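## Task

Move every stationery item into the bin labelled B, except the sticky-note pad. All other objects stay on the table. No item may stick out past any bin's rim, and every bin must end up upright and flat on the table. Anything that stays put only because the robot is holding it does not count. At the end, open the gripper and pull the arm away.

## Robot and tools

Robot: one 7-joint arm with a two-finger parallel gripper. The joints, from base to hand, are waist, shoulder, upper arm roll, elbow, forearm roll, wrist pitch and wrist roll. The load limits are 48.6 N m for the first four and 30.6 N m for the last three, and a held object's weight adds to the load. If contact torque reaches a limit, the arm halts for 10 s and the rest of that call is dropped.

Frames: positions are reported in a scene frame. Its origin is on the table surface under the arm base, +z is up, and +y is to the left when facing along +x. The base may be tilted, and the printed hand position can be somewhat wrong, more so at long reach. The gripper has its own axes: the fingers point along +z and close along y. end_effector_position is the spot between the pads when they are shut. The fingertips extend about 22 mm past it when closed and about 9 mm when fully open. Closing also pushes the tips about 13 mm further from the arm, so leave that much clearance above a surface.

Row format, shared by both motion tools: 9 numbers, each from -1 to 1, in this order: dx, dy, dz, rx, ry, rz, position, force_limit, speed. The first six are an offset, not a pose. They are expressed in the gripper's own axes and measured from the gripper's pose at the start of the action. A value of 1.0 means 0.6 m of translation or 180 degrees of rotation, and rx, ry, rz form a single rotation vector. position is an absolute finger setting: +1 is open at 85 mm, the pads touch near -0.8, and -1 closes until something blocks the fingers. force_limit sets pad force: on a 40 mm object after a slow close it is about 20 N at -1, 128 N at 0 and 235 N at +1. Very small or thin objects get less, because the pads also press on each other. speed sets how fast the finger gap changes: about 20 mm/s at -1, 85 at 0 and 150 at +1. A quicker close adds up to about 5 N at speed 0 and about 12 N at speed +1.

execute_actions(actions): actions is a list of actions. Each action is a list of 1 to 15 rows, and each row is run for one 1/30 s control step, so an action lasts 0.5 s. If an action has fewer than 15 rows, its last row is repeated for the remaining steps. Every row in an action is measured from that action's starting pose, not from the row before it. For the first action in a call, the starting pose is the last pose a result reported. At each step the command is clipped to within 70 mm and 16 degrees of the measured pose, so long offsets must be spread over several actions. Position is favoured over orientation when both cannot be met. An empty list just returns the current state and images.

move(target, speed, blocking): target is one row as above. Its offset is measured from the pose in the most recent result that shows one. The gripper follows a straight path there, turning the shorter way. speed is the top speed in m/s, from 0.002 to 0.5 with 0.25 as the default, and turning is capped at twice that value in rad/s. A path lasts between 0.5 and 10 s and is cut off at 10 s. The finger values are sent at the start. The path does not slow for obstacles, and the hand can lag, drift, or overshoot the set speed, especially near full reach. Faster moves and targets set deeper past a contact press harder. With blocking=false you get a result after 0.5 s while the arm keeps going. Until a result shows that move has ended, call wait or stop before any other motion. The move: line reports how it ended (done, off_target, moving, held, fault), the distance to target, and any limits that acted: paced means the pose was clipped, and held means a check blocked some steps.

wait(seconds): 0 to 10 s. The arm keeps its last command, and the wait returns early if a running move finishes. stop(): brakes a running move; the arm needs room to stop, and the fingers keep going.

zoom_image(camera, region): camera is cam_head_left, cam_head_right or cam_wrist, each 672x504. region is [x0, y0, x1, y1] in pixels, with (0,0) at the top-left, and may be at most 504x504.

finished_scene(scene): give the number of the current scene. This ends it for good, and its result says whether the goal was met and states the next task, if any.

Reading results: the state line gives end_effector_position in metres and end_effector_quat_wxyz. Hand target is where the controller is currently heading. A pose unreachable line means the clearance check, which treats the base mount as part of the arm, altered or blocked the command. object_status: 0 moving, 1 stopped while opening, 2 stopped while closing (a grip), 3 reached the setting or closed until the pads met. A small object may still be held at 3. To grip, send -1, keep it, and look for 2. Any new position resets the status to 0 for a moment. The fingers only react to a new force_limit or speed when the position also changes by at least 0.01. To grip more softly, open first. After a grip at force_limit -1 the status stays 2 even if the object is lost. position_measured is in counts: 3 is open, 78 is about 60 mm, 130 about 40 mm, 180 about 20 mm, and 230 means the pads touch. touch_left (-y finger) and touch_right (+y finger) each give 28 cells in 7 groups of 4. Groups run from the fingertip toward the arm, and cells within a group run along +x. An unloaded cell reads near 0 with noise. Evenly spread loads read about 30 at 10 N, 140 at 50 N and 240 at 100 N. Joint torques are offset, scaled and noisy. MOTOR HOT appears from 60 °C. At 75 °C an OVER-TEMPERATURE FAULT makes the arm sag, so avoid holding loads for long.

Cautions: objects may be tugged or nudged briefly. Never let anything leave the table. Avoid drops, slams, hard hits and strong pushes.

Each tool is called after "Call:" as name(argument=value, ...) on one line, values as JSON.

## Session

Call:
execute_actions(actions=[])

Scene clock: 0.00 s.
end_effector_position=(+0.5228, +0.1523, +0.3004) position_measured=3 object_status=3 touch_left=n/a touch_right=n/a end_effector_quat_wxyz=(-0.120, +0.705, -0.309, -0.627)
Joint positions: [-0.174  0.716 -0.456  1.088 -0.139  1.664  3.23 ]
Joint velocities: [-0.001  0.    -0.    -0.    -0.     0.     0.001]
Joint torques (N m, as the joint torque sensors report them, + toward a larger angle): no reading
Hand target: +0.523, +0.152, +0.300; -0.120, +0.705, -0.309, -0.627

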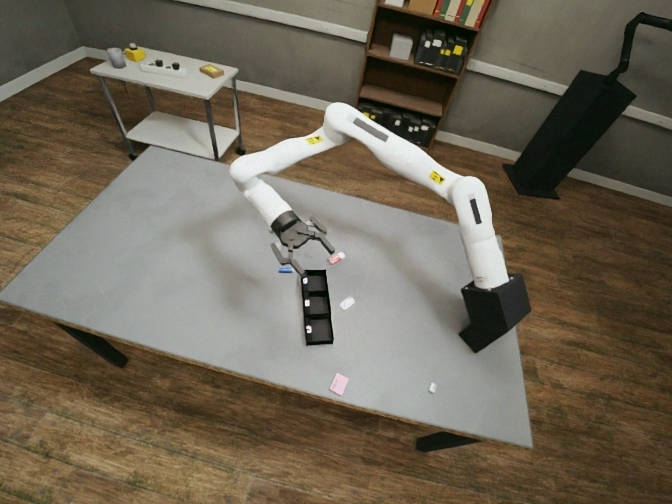

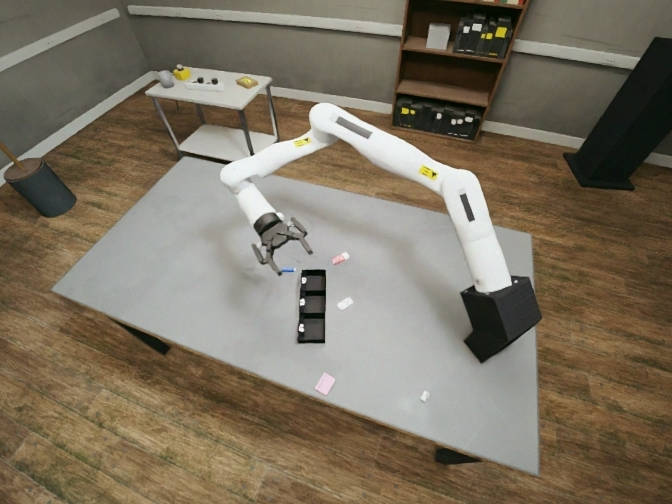

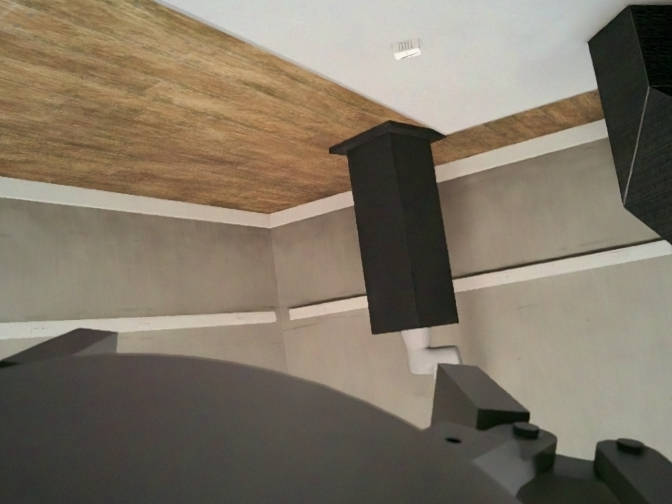

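Call:
zoom_image(camera="cam_head_left", region=[250, 220, 470, 410])

Call:
zoom_image(camera="cam_head_right", region=[230, 200, 450, 410])

Call:
zoom_image(camera="cam_wrist", region=[350, 0, 470, 90])

Region (250, 220, 470, 410) of cam_head_left's 672x504 image, scaled by 2.291, with more detail than that image has; it fills the top 435 rows of this view, and the rest is white.

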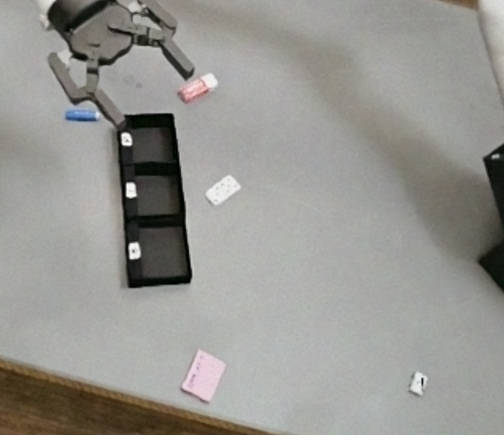

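Region (230, 200, 450, 410) of cam_head_right's 672x504 image, scaled by 2.291, with more detail than that image has; it fills the top 481 rows of this view, and the rest is white.

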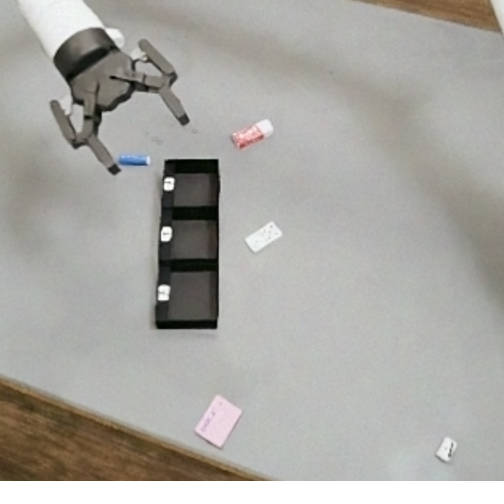

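Region (350, 0, 470, 90) of cam_wrist's 672x504 image, scaled by 4.200; it fills the top 378 rows of this view, and the rest is white.

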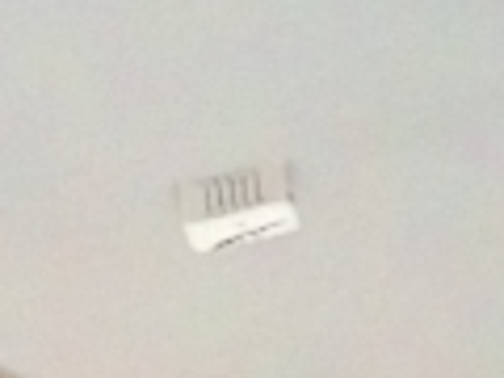

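Call:
move(target=[0,0,0,0.050,0.4385,-0.058,1,0,0], speed=0.4)

Scene clock: 57.60 s.
end_effector_position=(+0.5241, +0.1521, +0.3011) position_measured=3 object_status=3 touch_left=((5 0 -10 0) (0 -4 -11 2) (6 11 1 3) (5 -3 0 14) (1 -10 4 0) (-8 -12 14 0) (7 1 -4 -2)) touch_right=((13 -6 12 1) (-1 -9 -4 -7) (7 3 -8 3) (4 4 -9 3) (0 9 -8 3) (7 12 12 7) (15 -6 -3 0)) end_effector_quat_wxyz=(+0.001, +0.955, -0.298, -0.001)
Joint positions: [-0.992  0.572 -0.233  1.582  0.92   1.525  2.576]
Joint velocities: [-0.008  0.004 -0.011  0.     0.003  0.003 -0.002]
Joint torques (N m, as the joint torque sensors report them, + toward a larger angle): [-13.91 -10.14  -7.16  -5.71   0.3    0.17   0.39]
Hand target: +0.524, +0.153, +0.301; +0.000, +0.955, -0.298, -0.000
Off the commanded pose: 0.001 m, 0 deg.
move: done

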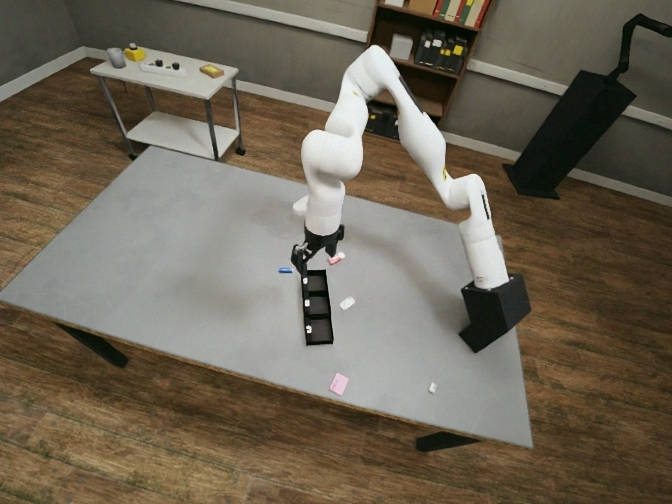

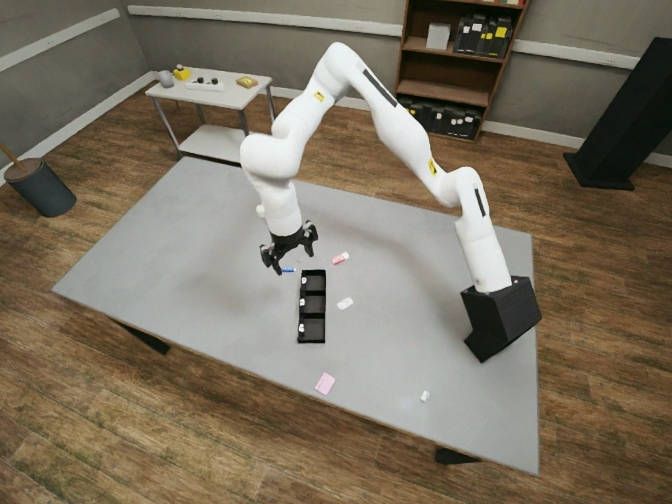

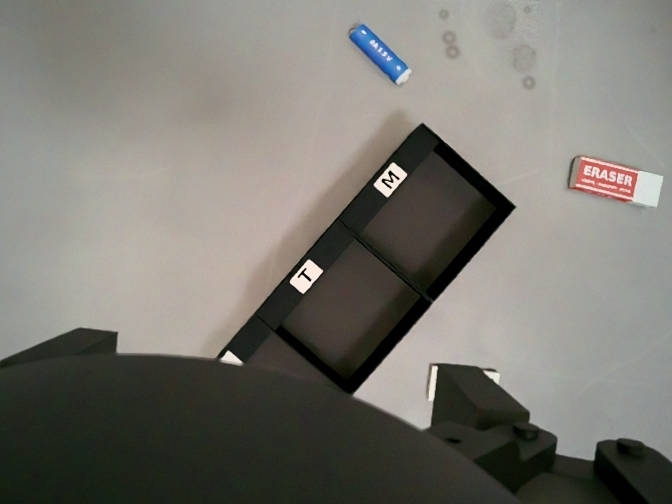

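Call:
move(target=[-0.22,-0.14,0,0,0,0,1,0,0], speed=0.4)

Scene clock: 66.27 s.
end_effector_position=(+0.4640, +0.2966, +0.3013) position_measured=3 object_status=3 touch_left=((7 -5 -7 -5) (-12 -6 -10 -4) (-7 7 2 7) (1 -2 6 16) (2 -10 2 6) (-5 -16 16 -8) (3 -9 -4 4)) touch_right=((3 4 -3 -3) (4 13 7 -20) (6 15 -13 1) (1 9 -8 -13) (-8 1 -16 3) (2 -2 11 -11) (-6 -9 -10 5)) end_effector_quat_wxyz=(+0.000, +0.954, -0.298, -0.001)
Joint positions: [-1.129  0.904 -0.235  1.32   0.924  1.557  2.447]
Joint velocities: [-0.001  0.004 -0.001 -0.001  0.001  0.     0.   ]
Joint torques (N m, as the joint torque sensors report them, + toward a larger angle): [-16.64 -12.89  -6.97  -5.31   0.03  -0.16   0.37]
Hand target: +0.464, +0.297, +0.301; +0.001, +0.955, -0.298, -0.001
Off the commanded pose: 0.001 m, 0 deg.
move: done

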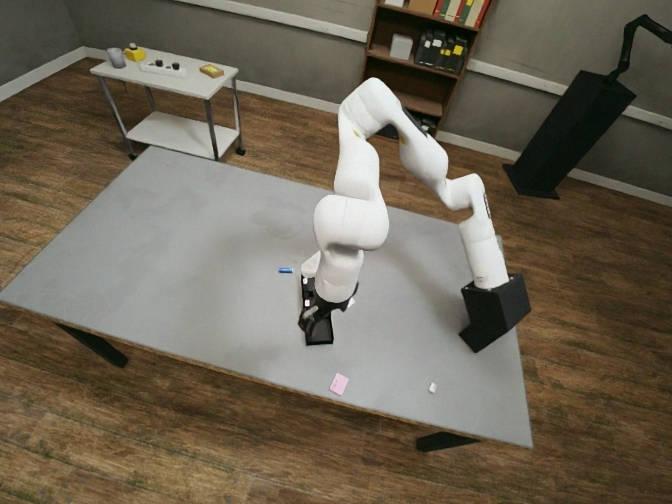

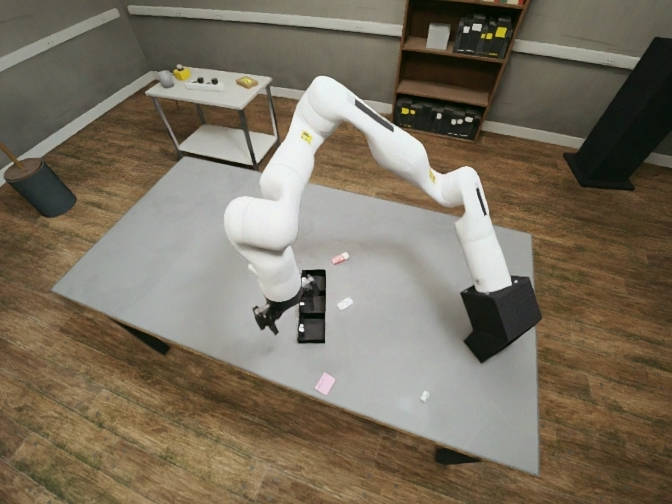

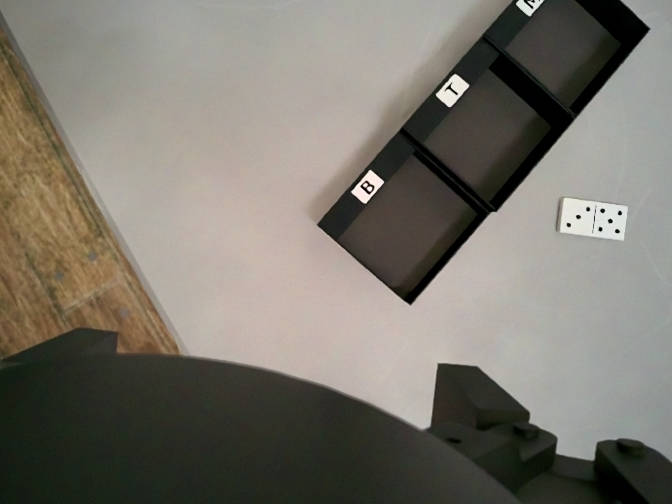

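Call:
zoom_image(camera="cam_head_left", region=[410, 370, 455, 405])

Call:
zoom_image(camera="cam_head_left", region=[310, 360, 370, 405])

Region (410, 370, 455, 405) of cam_head_left's 672x504 image, scaled by 11.200, with more detail than that image has.

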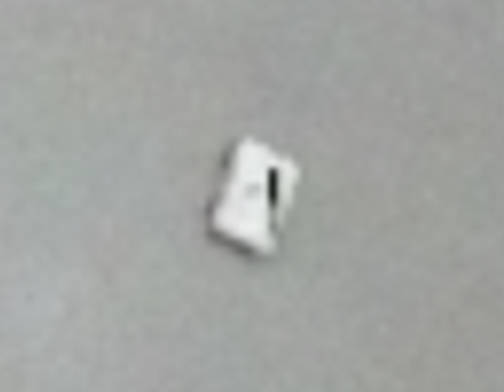

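Region (310, 360, 370, 405) of cam_head_left's 672x504 image, scaled by 8.400, with more detail than that image has; it fills the top 378 rows of this view, and the rest is white.

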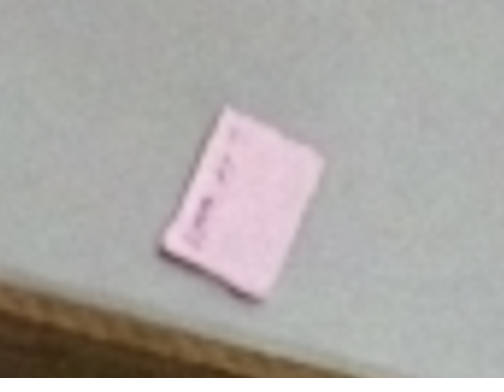

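Call:
move(target=[0.390,0.464,0.167,0,0,-0.454,1,0,0], speed=0.4)

Scene clock: 153.37 s.
end_effector_position=(+0.4957, -0.0655, +0.2013) position_measured=3 object_status=3 touch_left=((8 -2 0 2) (-3 -10 -6 3) (-4 2 -2 -5) (-2 -15 -3 10) (4 1 0 5) (7 -14 21 5) (-1 2 -1 2)) touch_right=((9 8 12 -8) (-6 -5 5 -7) (-1 -7 -1 -2) (-6 -9 -7 -7) (2 -2 -11 -4) (2 4 -5 -2) (-7 -12 7 2)) end_effector_quat_wxyz=(-0.000, +0.917, +0.400, -0.001)
Joint positions: [-0.526  0.12  -0.319  2.133  1.026  1.208  4.13 ]
Joint velocities: [ 0.002 -0.01   0.011 -0.    -0.001 -0.001  0.   ]
Joint torques (N m, as the joint torque sensors report them, + toward a larger angle): [-6.83 -8.74 -6.38 -4.46 -0.14 -0.22  0.37]
Hand target: +0.496, -0.066, +0.201; -0.000, +0.917, +0.399, -0.001
Off the commanded pose: 0.002 m, 0 deg.
move: done

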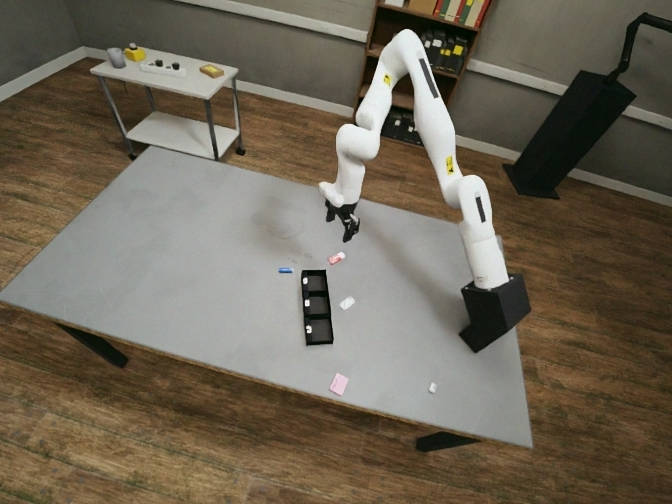

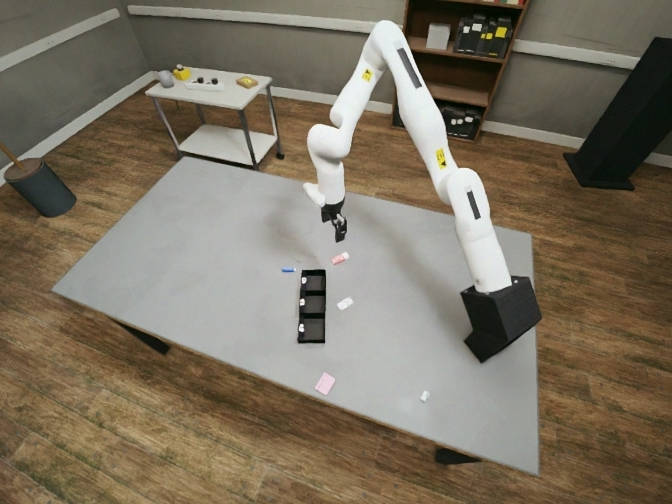

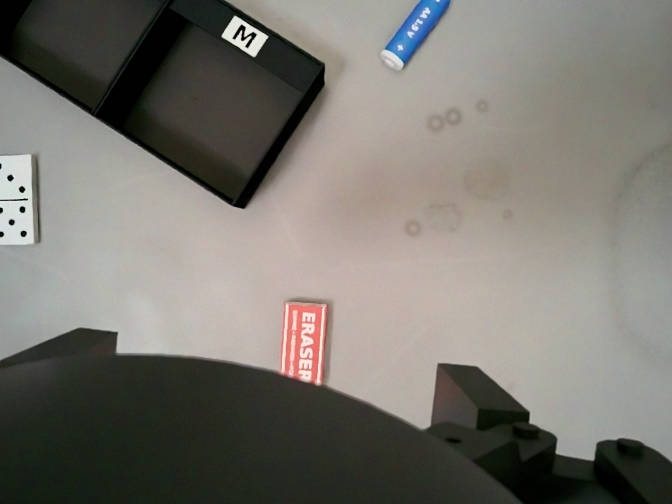

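Call:
move(target=[0,0,0.2,0,0,0,1,0,0], speed=0.3)

Scene clock: 159.83 s.
end_effector_position=(+0.4949, -0.0655, +0.0815) position_measured=3 object_status=3 touch_left=((5 1 -1 -3) (3 -6 8 2) (-9 11 -1 -3) (0 1 3 18) (-1 0 0 7) (3 -17 11 -6) (10 -4 -7 0)) touch_right=((11 13 6 -1) (6 -1 6 -9) (-3 1 -2 15) (6 -3 -5 -9) (-9 -3 3 0) (1 -4 15 -5) (2 -7 -3 1)) end_effector_quat_wxyz=(-0.001, +0.916, +0.400, -0.001)
Joint positions: [-0.362  0.315 -0.181  2.206  1.352  0.927  3.95 ]
Joint velocities: [ 0.     0.004  0.002 -0.    -0.001 -0.001  0.001]
Joint torques (N m, as the joint torque sensors report them, + toward a larger angle): [ -7.79 -11.19  -5.62  -1.65  -0.05  -0.26   0.44]
Hand target: +0.495, -0.065, +0.081; -0.001, +0.916, +0.400, -0.002
Off the commanded pose: 0.001 m, 0 deg.
move: done

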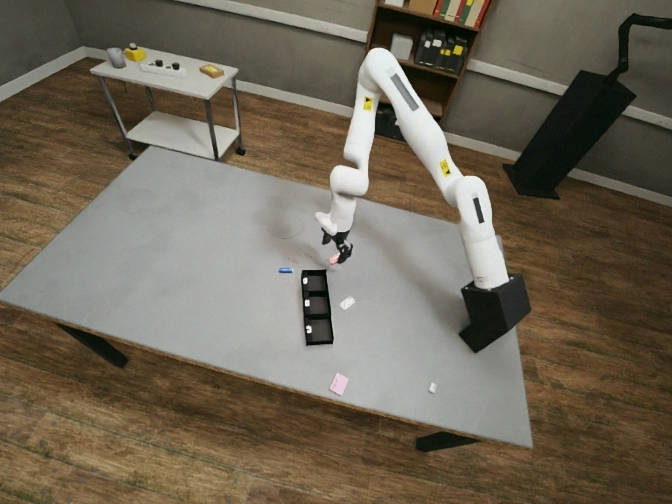

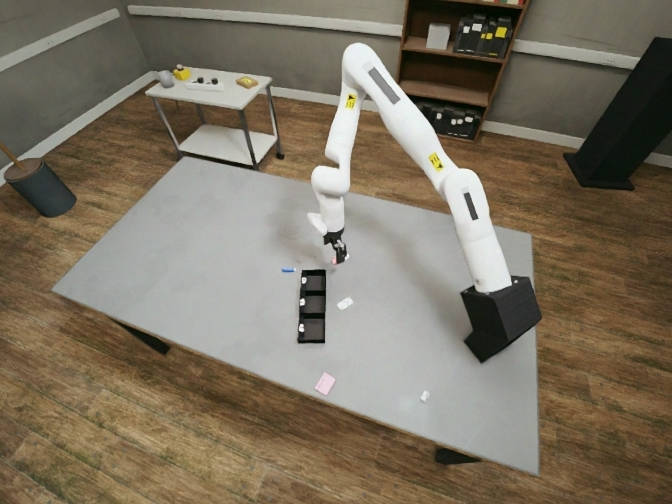

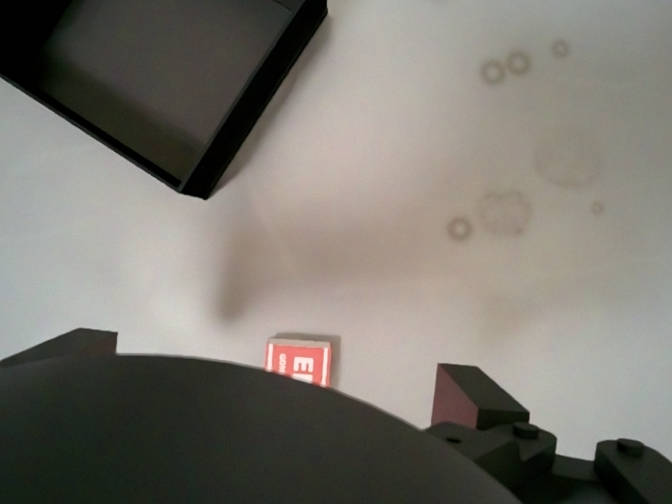

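Call:
move(target=[-0.047,0.010,0.08,0,0,0,1,0,0], speed=0.15)

Scene clock: 187.97 s.
end_effector_position=(+0.4799, -0.0899, +0.0339) position_measured=3 object_status=3 touch_left=((13 -5 -1 -7) (-10 -8 3 2) (-6 0 -2 5) (9 -1 -7 4) (4 -14 -9 11) (6 -20 22 7) (0 -1 -3 1)) touch_right=((1 -1 -2 9) (7 3 -9 -2) (-2 3 5 -13) (8 3 -23 -8) (9 -12 1 0) (-9 0 12 -2) (-7 -13 -4 -14)) end_effector_quat_wxyz=(-0.001, +0.916, +0.400, -0.001)
Joint positions: [-0.259  0.365 -0.116  2.262  1.559  0.814  3.835]
Joint velocities: [ 0.003  0.004  0.011  0.001 -0.001 -0.003 -0.001]
Joint torques (N m, as the joint torque sensors report them, + toward a larger angle): [ -7.62 -11.84  -4.96  -0.11   0.    -0.29   0.62]
Hand target: +0.480, -0.090, +0.034; -0.001, +0.916, +0.400, -0.001
Off the commanded pose: 0.001 m, 0 deg.
move: done

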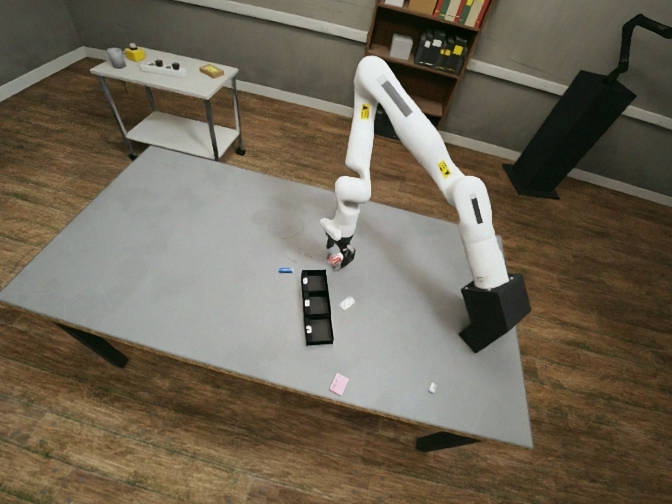

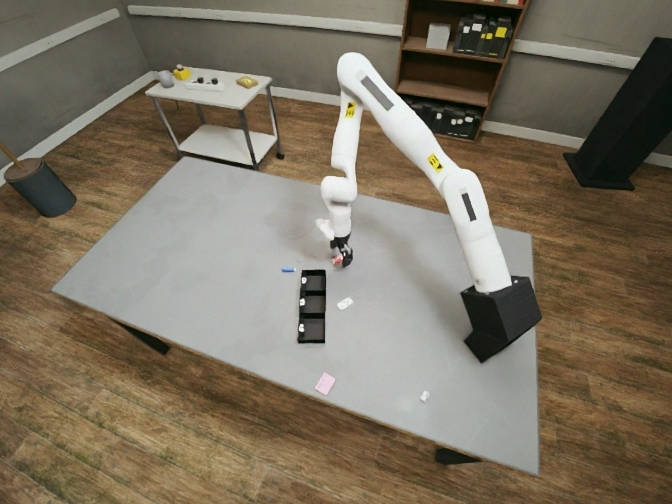

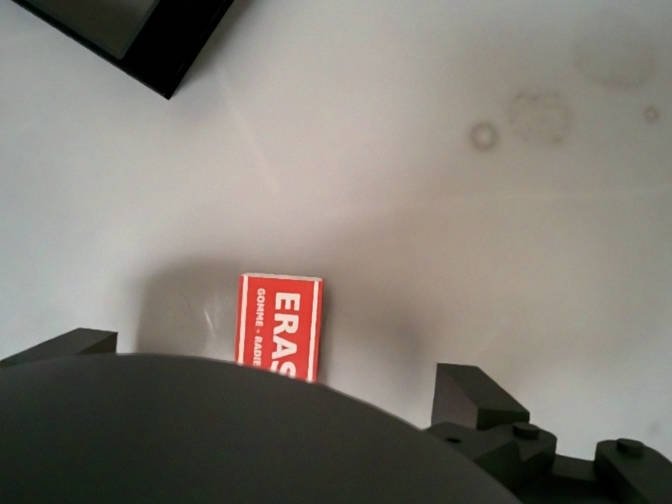

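Call:
move(target=[0,0,0.015,0,0,0,1,-0.7,0], speed=0.05)

Call:
execute_actions(actions=[[[0,0,0,0,0,0,-1,-0.7,0]],[[0,0,0,0,0,0,-1,-0.7,0]]])

Scene clock: 194.93 s.
end_effector_position=(+0.4799, -0.0899, +0.0250) position_measured=3 object_status=3 touch_left=((18 2 6 2) (-5 -4 -3 10) (-4 19 -4 1) (16 -5 5 12) (5 -7 -2 2) (-1 -9 5 -3) (21 0 9 -2)) touch_right=((13 13 8 6) (1 0 2 -10) (-11 0 -6 2) (-3 7 1 12) (-1 -11 5 -14) (-10 7 5 5) (1 -17 -5 -1)) end_effector_quat_wxyz=(-0.001, +0.916, +0.400, -0.001)
Joint positions: [-0.245  0.385 -0.109  2.258  1.592  0.803  3.814]
Joint velocities: [ 0.001  0.002  0.001  0.001  0.    -0.002 -0.001]
Joint torques (N m, as the joint torque sensors report them, + toward a larger angle): [ -7.35 -11.9   -4.77  -0.02   0.02  -0.24   0.41]
Hand target: +0.480, -0.090, +0.025; -0.001, +0.916, +0.400, -0.001
Off the commanded pose: 0.000 m, 0 deg.
move: done

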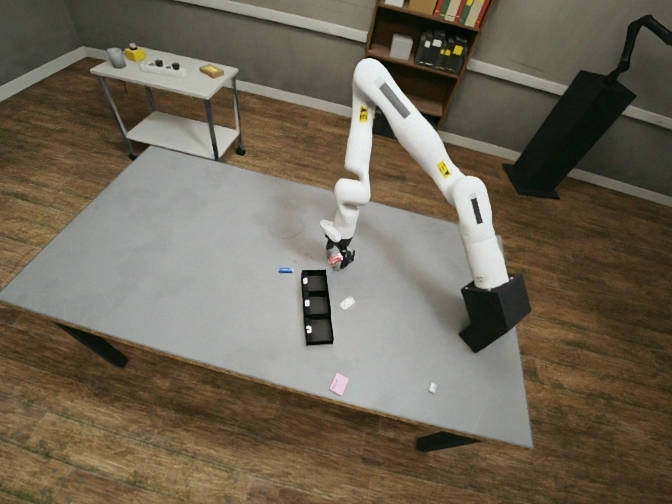

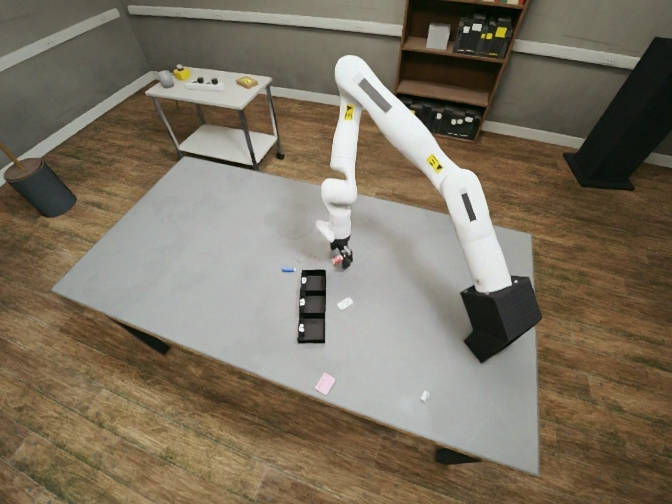

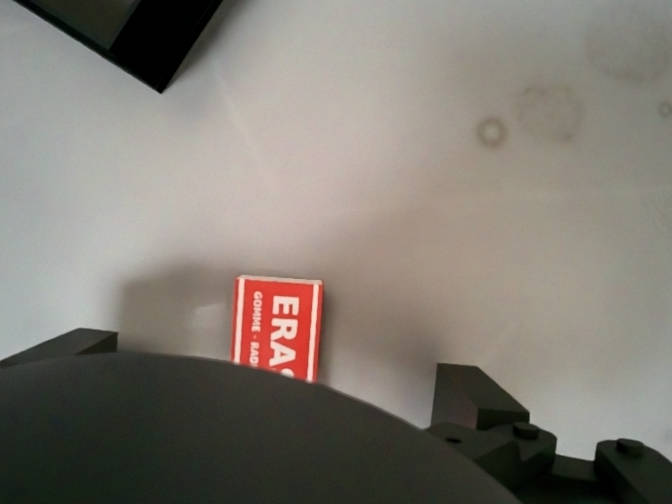

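Scene clock: 195.93 s.
end_effector_position=(+0.4799, -0.0898, +0.0251) position_measured=176 object_status=0 touch_left=((318 293 585 600) (155 239 292 241) (21 28 53 30) (14 -12 -4 11) (-2 -3 5 6) (-1 -7 4 -1) (-1 5 -2 6)) touch_right=((397 512 350 354) (283 236 217 200) (40 46 34 28) (1 6 1 -5) (-12 -3 -2 0) (-2 5 -7 -3) (19 4 -10 11)) end_effector_quat_wxyz=(-0.001, +0.916, +0.400, -0.001)
Joint positions: [-0.245  0.385 -0.109  2.258  1.592  0.803  3.814]
Joint velocities: [ 0.     0.     0.    -0.     0.    -0.     0.002]
Joint torques (N m, as the joint torque sensors report them, + toward a larger angle): [ -7.24 -11.84  -4.75  -0.19  -0.02  -0.3    0.39]
Hand target: +0.480, -0.090, +0.025; -0.001, +0.916, +0.400, -0.001
Off the commanded pose: 0.000 m, 0 deg.

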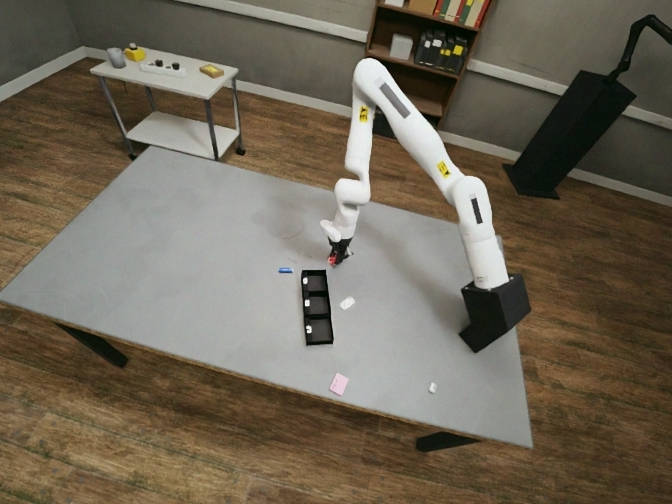

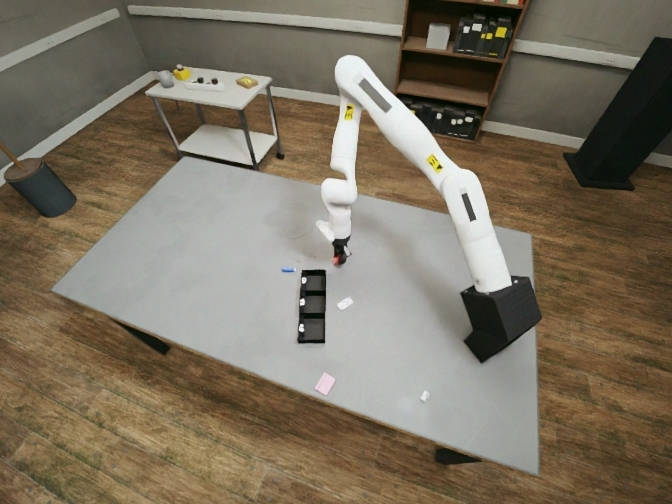

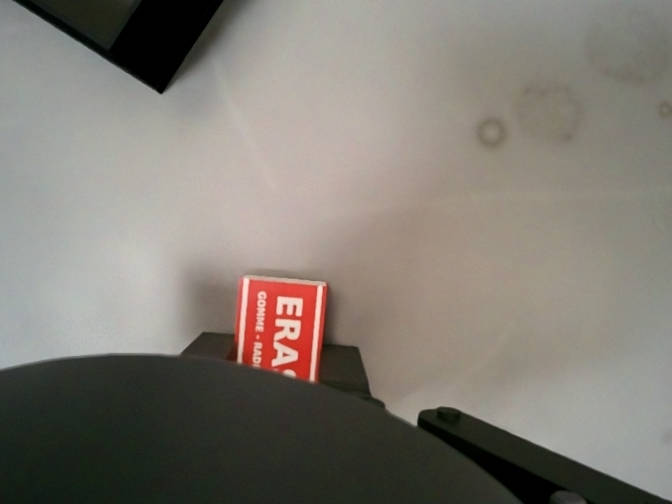

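Call:
move(target=[0,0,-0.16,0,0,0,-1,-0.7,0], speed=0.3)

Scene clock: 208.27 s.
end_effector_position=(+0.4805, -0.0900, +0.1210) position_measured=176 object_status=2 touch_left=((307 289 569 596) (139 244 288 251) (23 33 55 35) (10 6 -2 19) (8 0 -2 -5) (5 -17 6 1) (-2 4 -7 0)) touch_right=((383 502 347 341) (262 236 230 208) (27 38 28 15) (-7 17 5 6) (-4 -15 3 -8) (-13 -2 4 2) (9 1 -11 8)) end_effector_quat_wxyz=(-0.001, +0.916, +0.400, -0.001)
Joint positions: [-0.388  0.179 -0.21   2.261  1.245  0.97   4.033]
Joint velocities: [-0.    -0.003 -0.001 -0.     0.     0.001 -0.001]
Joint torques (N m, as the joint torque sensors report them, + toward a larger angle): [ -6.51 -10.13  -5.24  -2.51   0.02  -0.25   0.39]
Hand target: +0.481, -0.090, +0.121; -0.001, +0.916, +0.400, -0.001
Off the commanded pose: 0.000 m, 0 deg.
move: done

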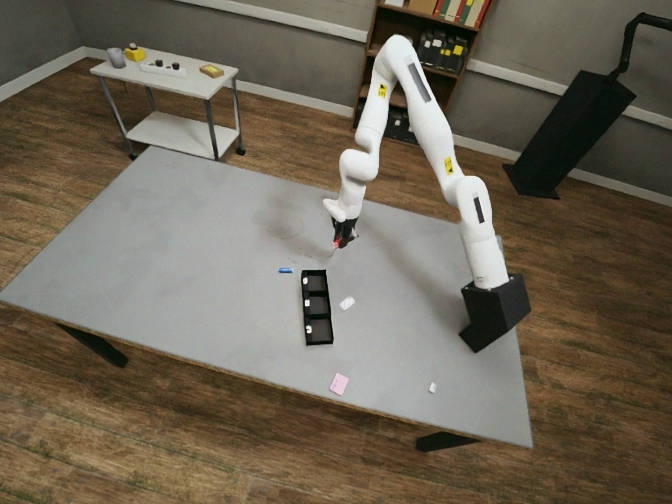

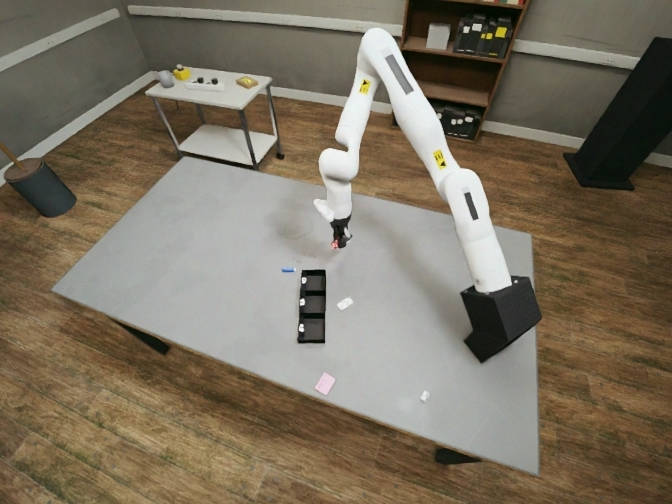

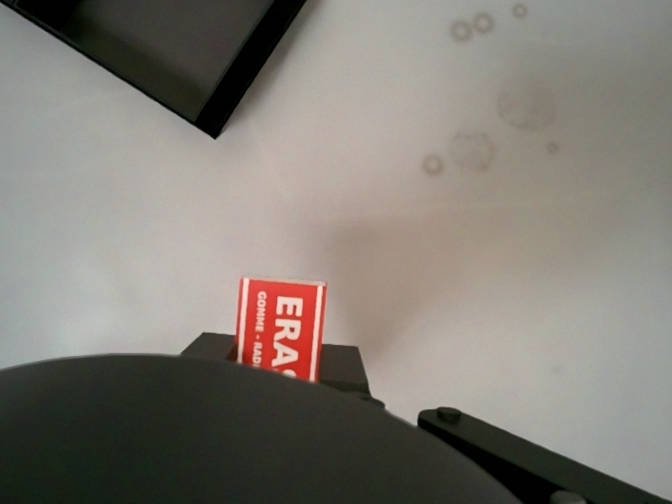

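Call:
move(target=[0.355,-0.360,-0.04,0,0,-0.3406,-1,-0.7,0], speed=0.35)

Scene clock: 215.00 s.
end_effector_position=(+0.4690, +0.2131, +0.1451) position_measured=176 object_status=2 touch_left=((311 293 583 605) (152 235 289 235) (21 30 48 38) (4 3 -2 9) (-3 3 4 -1) (-6 -15 14 -1) (7 -1 -5 2)) touch_right=((394 518 355 344) (256 238 227 206) (17 40 31 17) (7 -4 -6 -14) (-2 -5 1 -6) (5 -1 10 -5) (0 2 -3 -1)) end_effector_quat_wxyz=(-0.001, +0.585, +0.811, +0.000)
Joint positions: [-0.76   0.851 -0.372  1.735  1.202  1.323  4.755]
Joint velocities: [-0.003  0.01   0.    -0.002  0.    -0.001  0.   ]
Joint torques (N m, as the joint torque sensors report them, + toward a larger angle): [-15.11 -12.78  -8.16  -3.15  -0.01  -0.21   0.43]
Hand target: +0.469, +0.213, +0.145; -0.001, +0.585, +0.811, +0.000
Off the commanded pose: 0.002 m, 0 deg.
move: done

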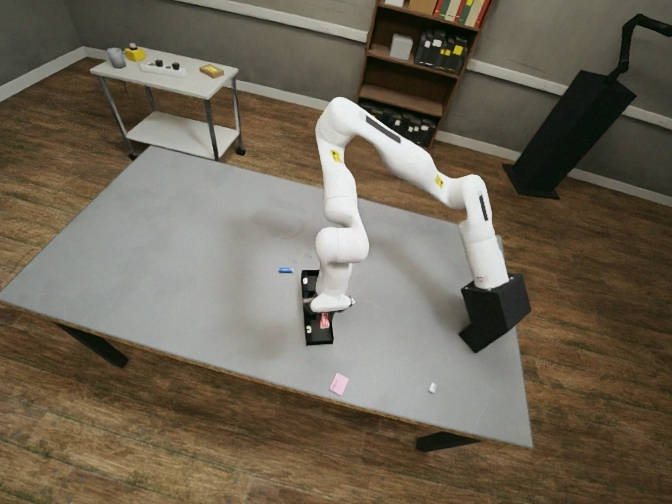

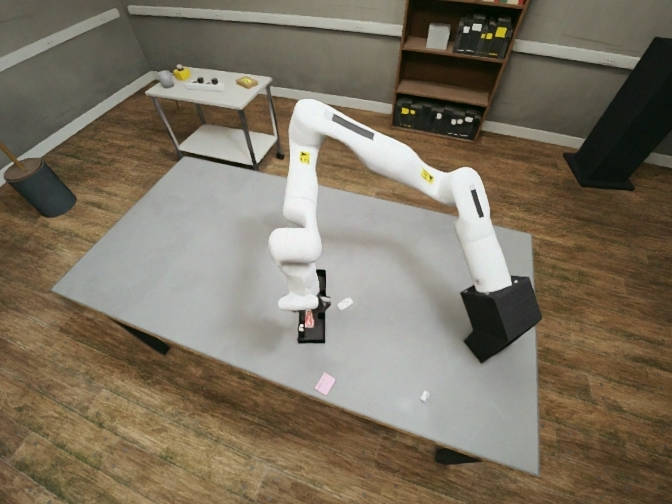

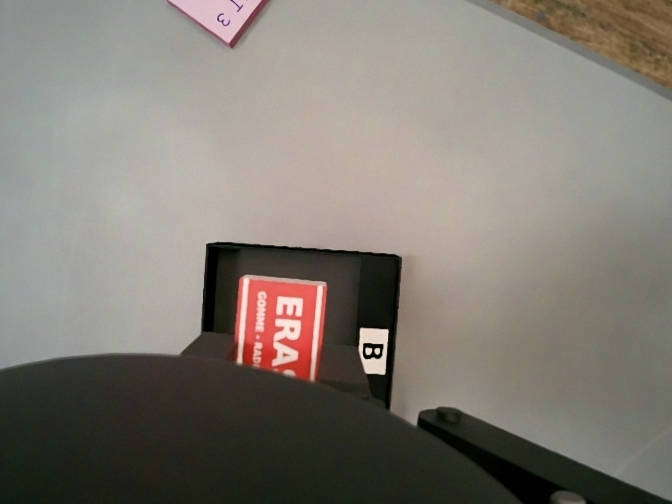

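Call:
move(target=[0,0,0.09,0,0,0,-1,-0.7,0], speed=0.15)

Scene clock: 234.03 s.
end_effector_position=(+0.4688, +0.2132, +0.0913) position_measured=176 object_status=2 touch_left=((315 285 585 603) (151 254 283 243) (24 34 52 34) (4 -5 6 15) (-12 0 12 4) (18 -19 17 -5) (6 -4 -11 0)) touch_right=((384 516 350 341) (264 233 218 202) (26 32 33 20) (5 4 8 1) (21 7 -10 -14) (-15 0 5 -2) (7 -6 -5 -6)) end_effector_quat_wxyz=(-0.001, +0.585, +0.811, +0.000)
Joint positions: [-0.698  0.911 -0.331  1.752  1.29   1.24   4.721]
Joint velocities: [ 0.002  0.003  0.002  0.    -0.001 -0.    -0.001]
Joint torques (N m, as the joint torque sensors report them, + toward a larger angle): [-15.77 -12.71  -7.9   -2.53  -0.17  -0.25   0.41]
Hand target: +0.469, +0.213, +0.091; -0.001, +0.585, +0.811, +0.000
Off the commanded pose: 0.000 m, 0 deg.
move: done

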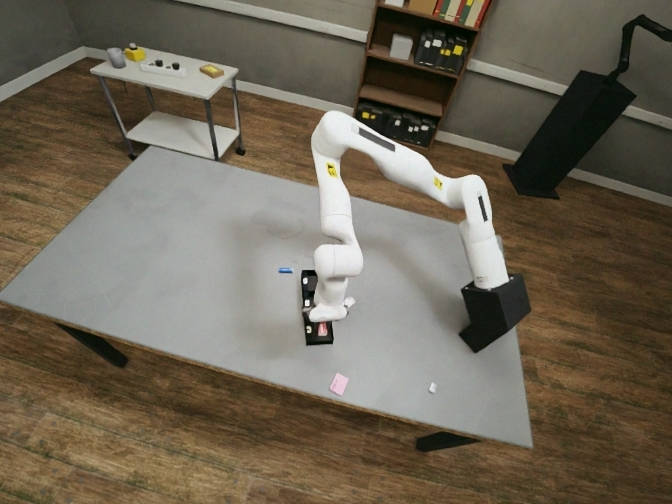

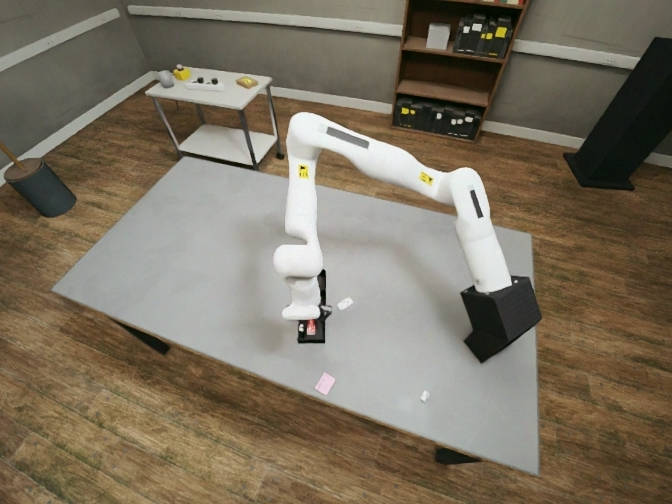

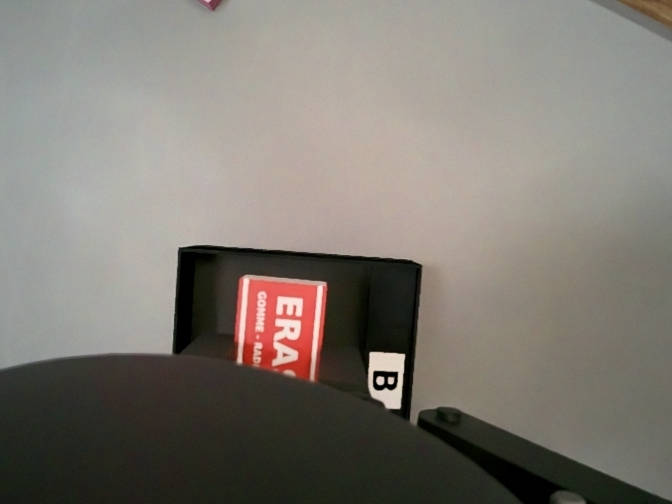

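Call:
move(target=[0,-0.003,0.06,0,0,0,-1,-0.7,0], speed=0.08)

Scene clock: 241.67 s.
end_effector_position=(+0.4670, +0.2127, +0.0555) position_measured=176 object_status=2 touch_left=((305 303 576 601) (146 235 283 246) (25 32 53 29) (5 -15 -4 17) (5 -1 3 0) (-7 4 9 4) (7 0 -1 -1)) touch_right=((396 521 361 343) (271 244 236 188) (29 32 36 22) (7 9 -5 -4) (4 3 5 5) (-4 -9 -8 0) (5 6 -12 3)) end_effector_quat_wxyz=(-0.001, +0.585, +0.811, +0.001)
Joint positions: [-0.658  0.955 -0.302  1.757  1.353  1.189  4.695]
Joint velocities: [ 0.001  0.003  0.002 -0.    -0.    -0.001  0.001]
Joint torques (N m, as the joint torque sensors report them, + toward a larger angle): [-15.83 -12.99  -8.46  -1.95   0.06  -0.19   0.34]
Hand target: +0.467, +0.213, +0.055; -0.001, +0.585, +0.811, +0.000
Off the commanded pose: 0.000 m, 0 deg.
move: done

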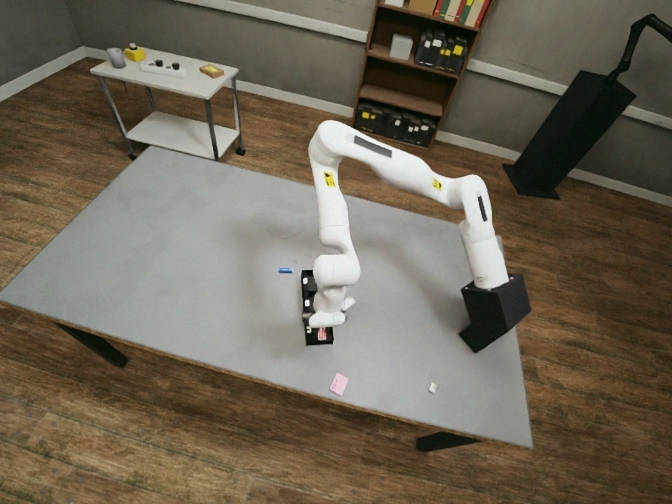

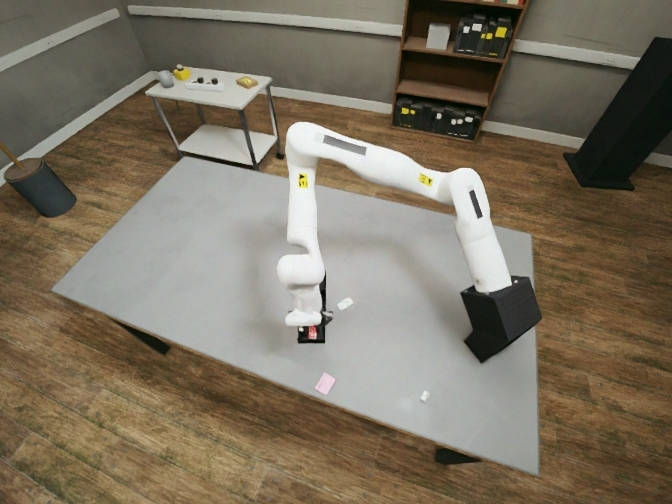

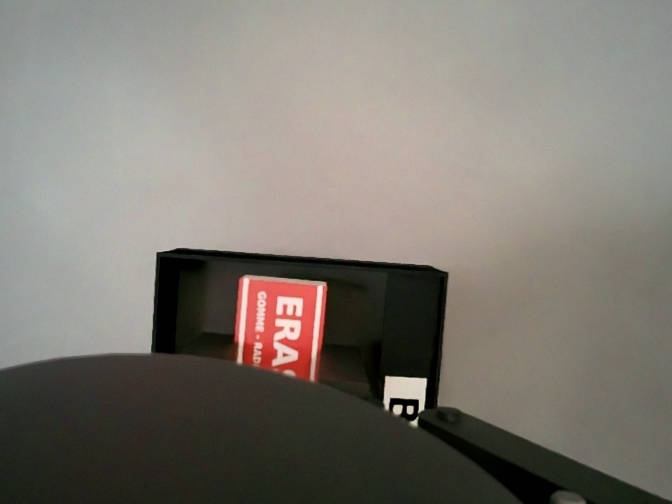

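Call:
move(target=[0,0,0.04,0,0,0,-1,-0.7,0], speed=0.04)

Scene clock: 245.73 s.
end_effector_position=(+0.4672, +0.2131, +0.0326) position_measured=176 object_status=2 touch_left=((334 304 582 604) (164 242 284 250) (32 31 46 36) (11 -6 3 6) (-5 -6 0 10) (-3 -9 14 -2) (-2 0 3 -4)) touch_right=((386 504 354 347) (265 240 226 203) (39 46 29 43) (6 -2 -1 4) (-15 4 -3 -6) (1 4 11 9) (0 -3 -10 -7)) end_effector_quat_wxyz=(-0.001, +0.585, +0.811, +0.001)
Joint positions: [-0.632  0.985 -0.284  1.751  1.393  1.159  4.683]
Joint velocities: [ 0.     0.001  0.001  0.     0.     0.001 -0.001]
Joint torques (N m, as the joint torque sensors report them, + toward a larger angle): [-14.51 -12.33  -7.41  -1.86   0.18  -0.6    0.39]
Hand target: +0.467, +0.213, +0.031; -0.001, +0.585, +0.811, +0.001
Off the commanded pose: 0.001 m, 0 deg.
move: done

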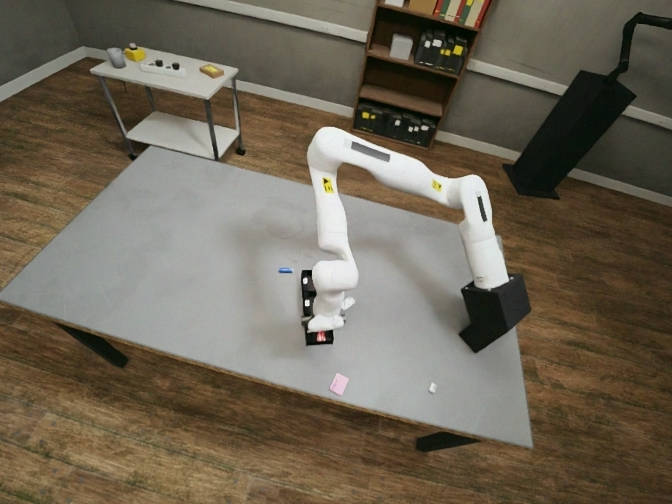

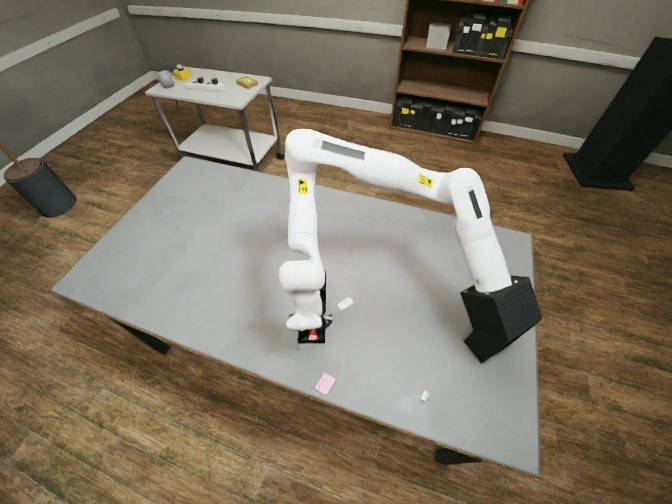

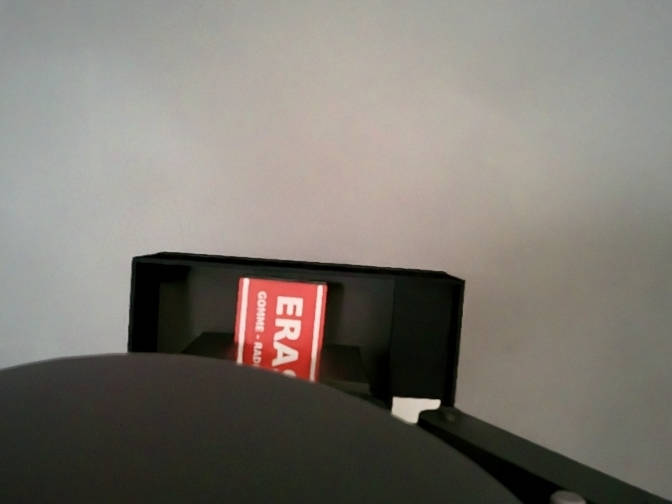

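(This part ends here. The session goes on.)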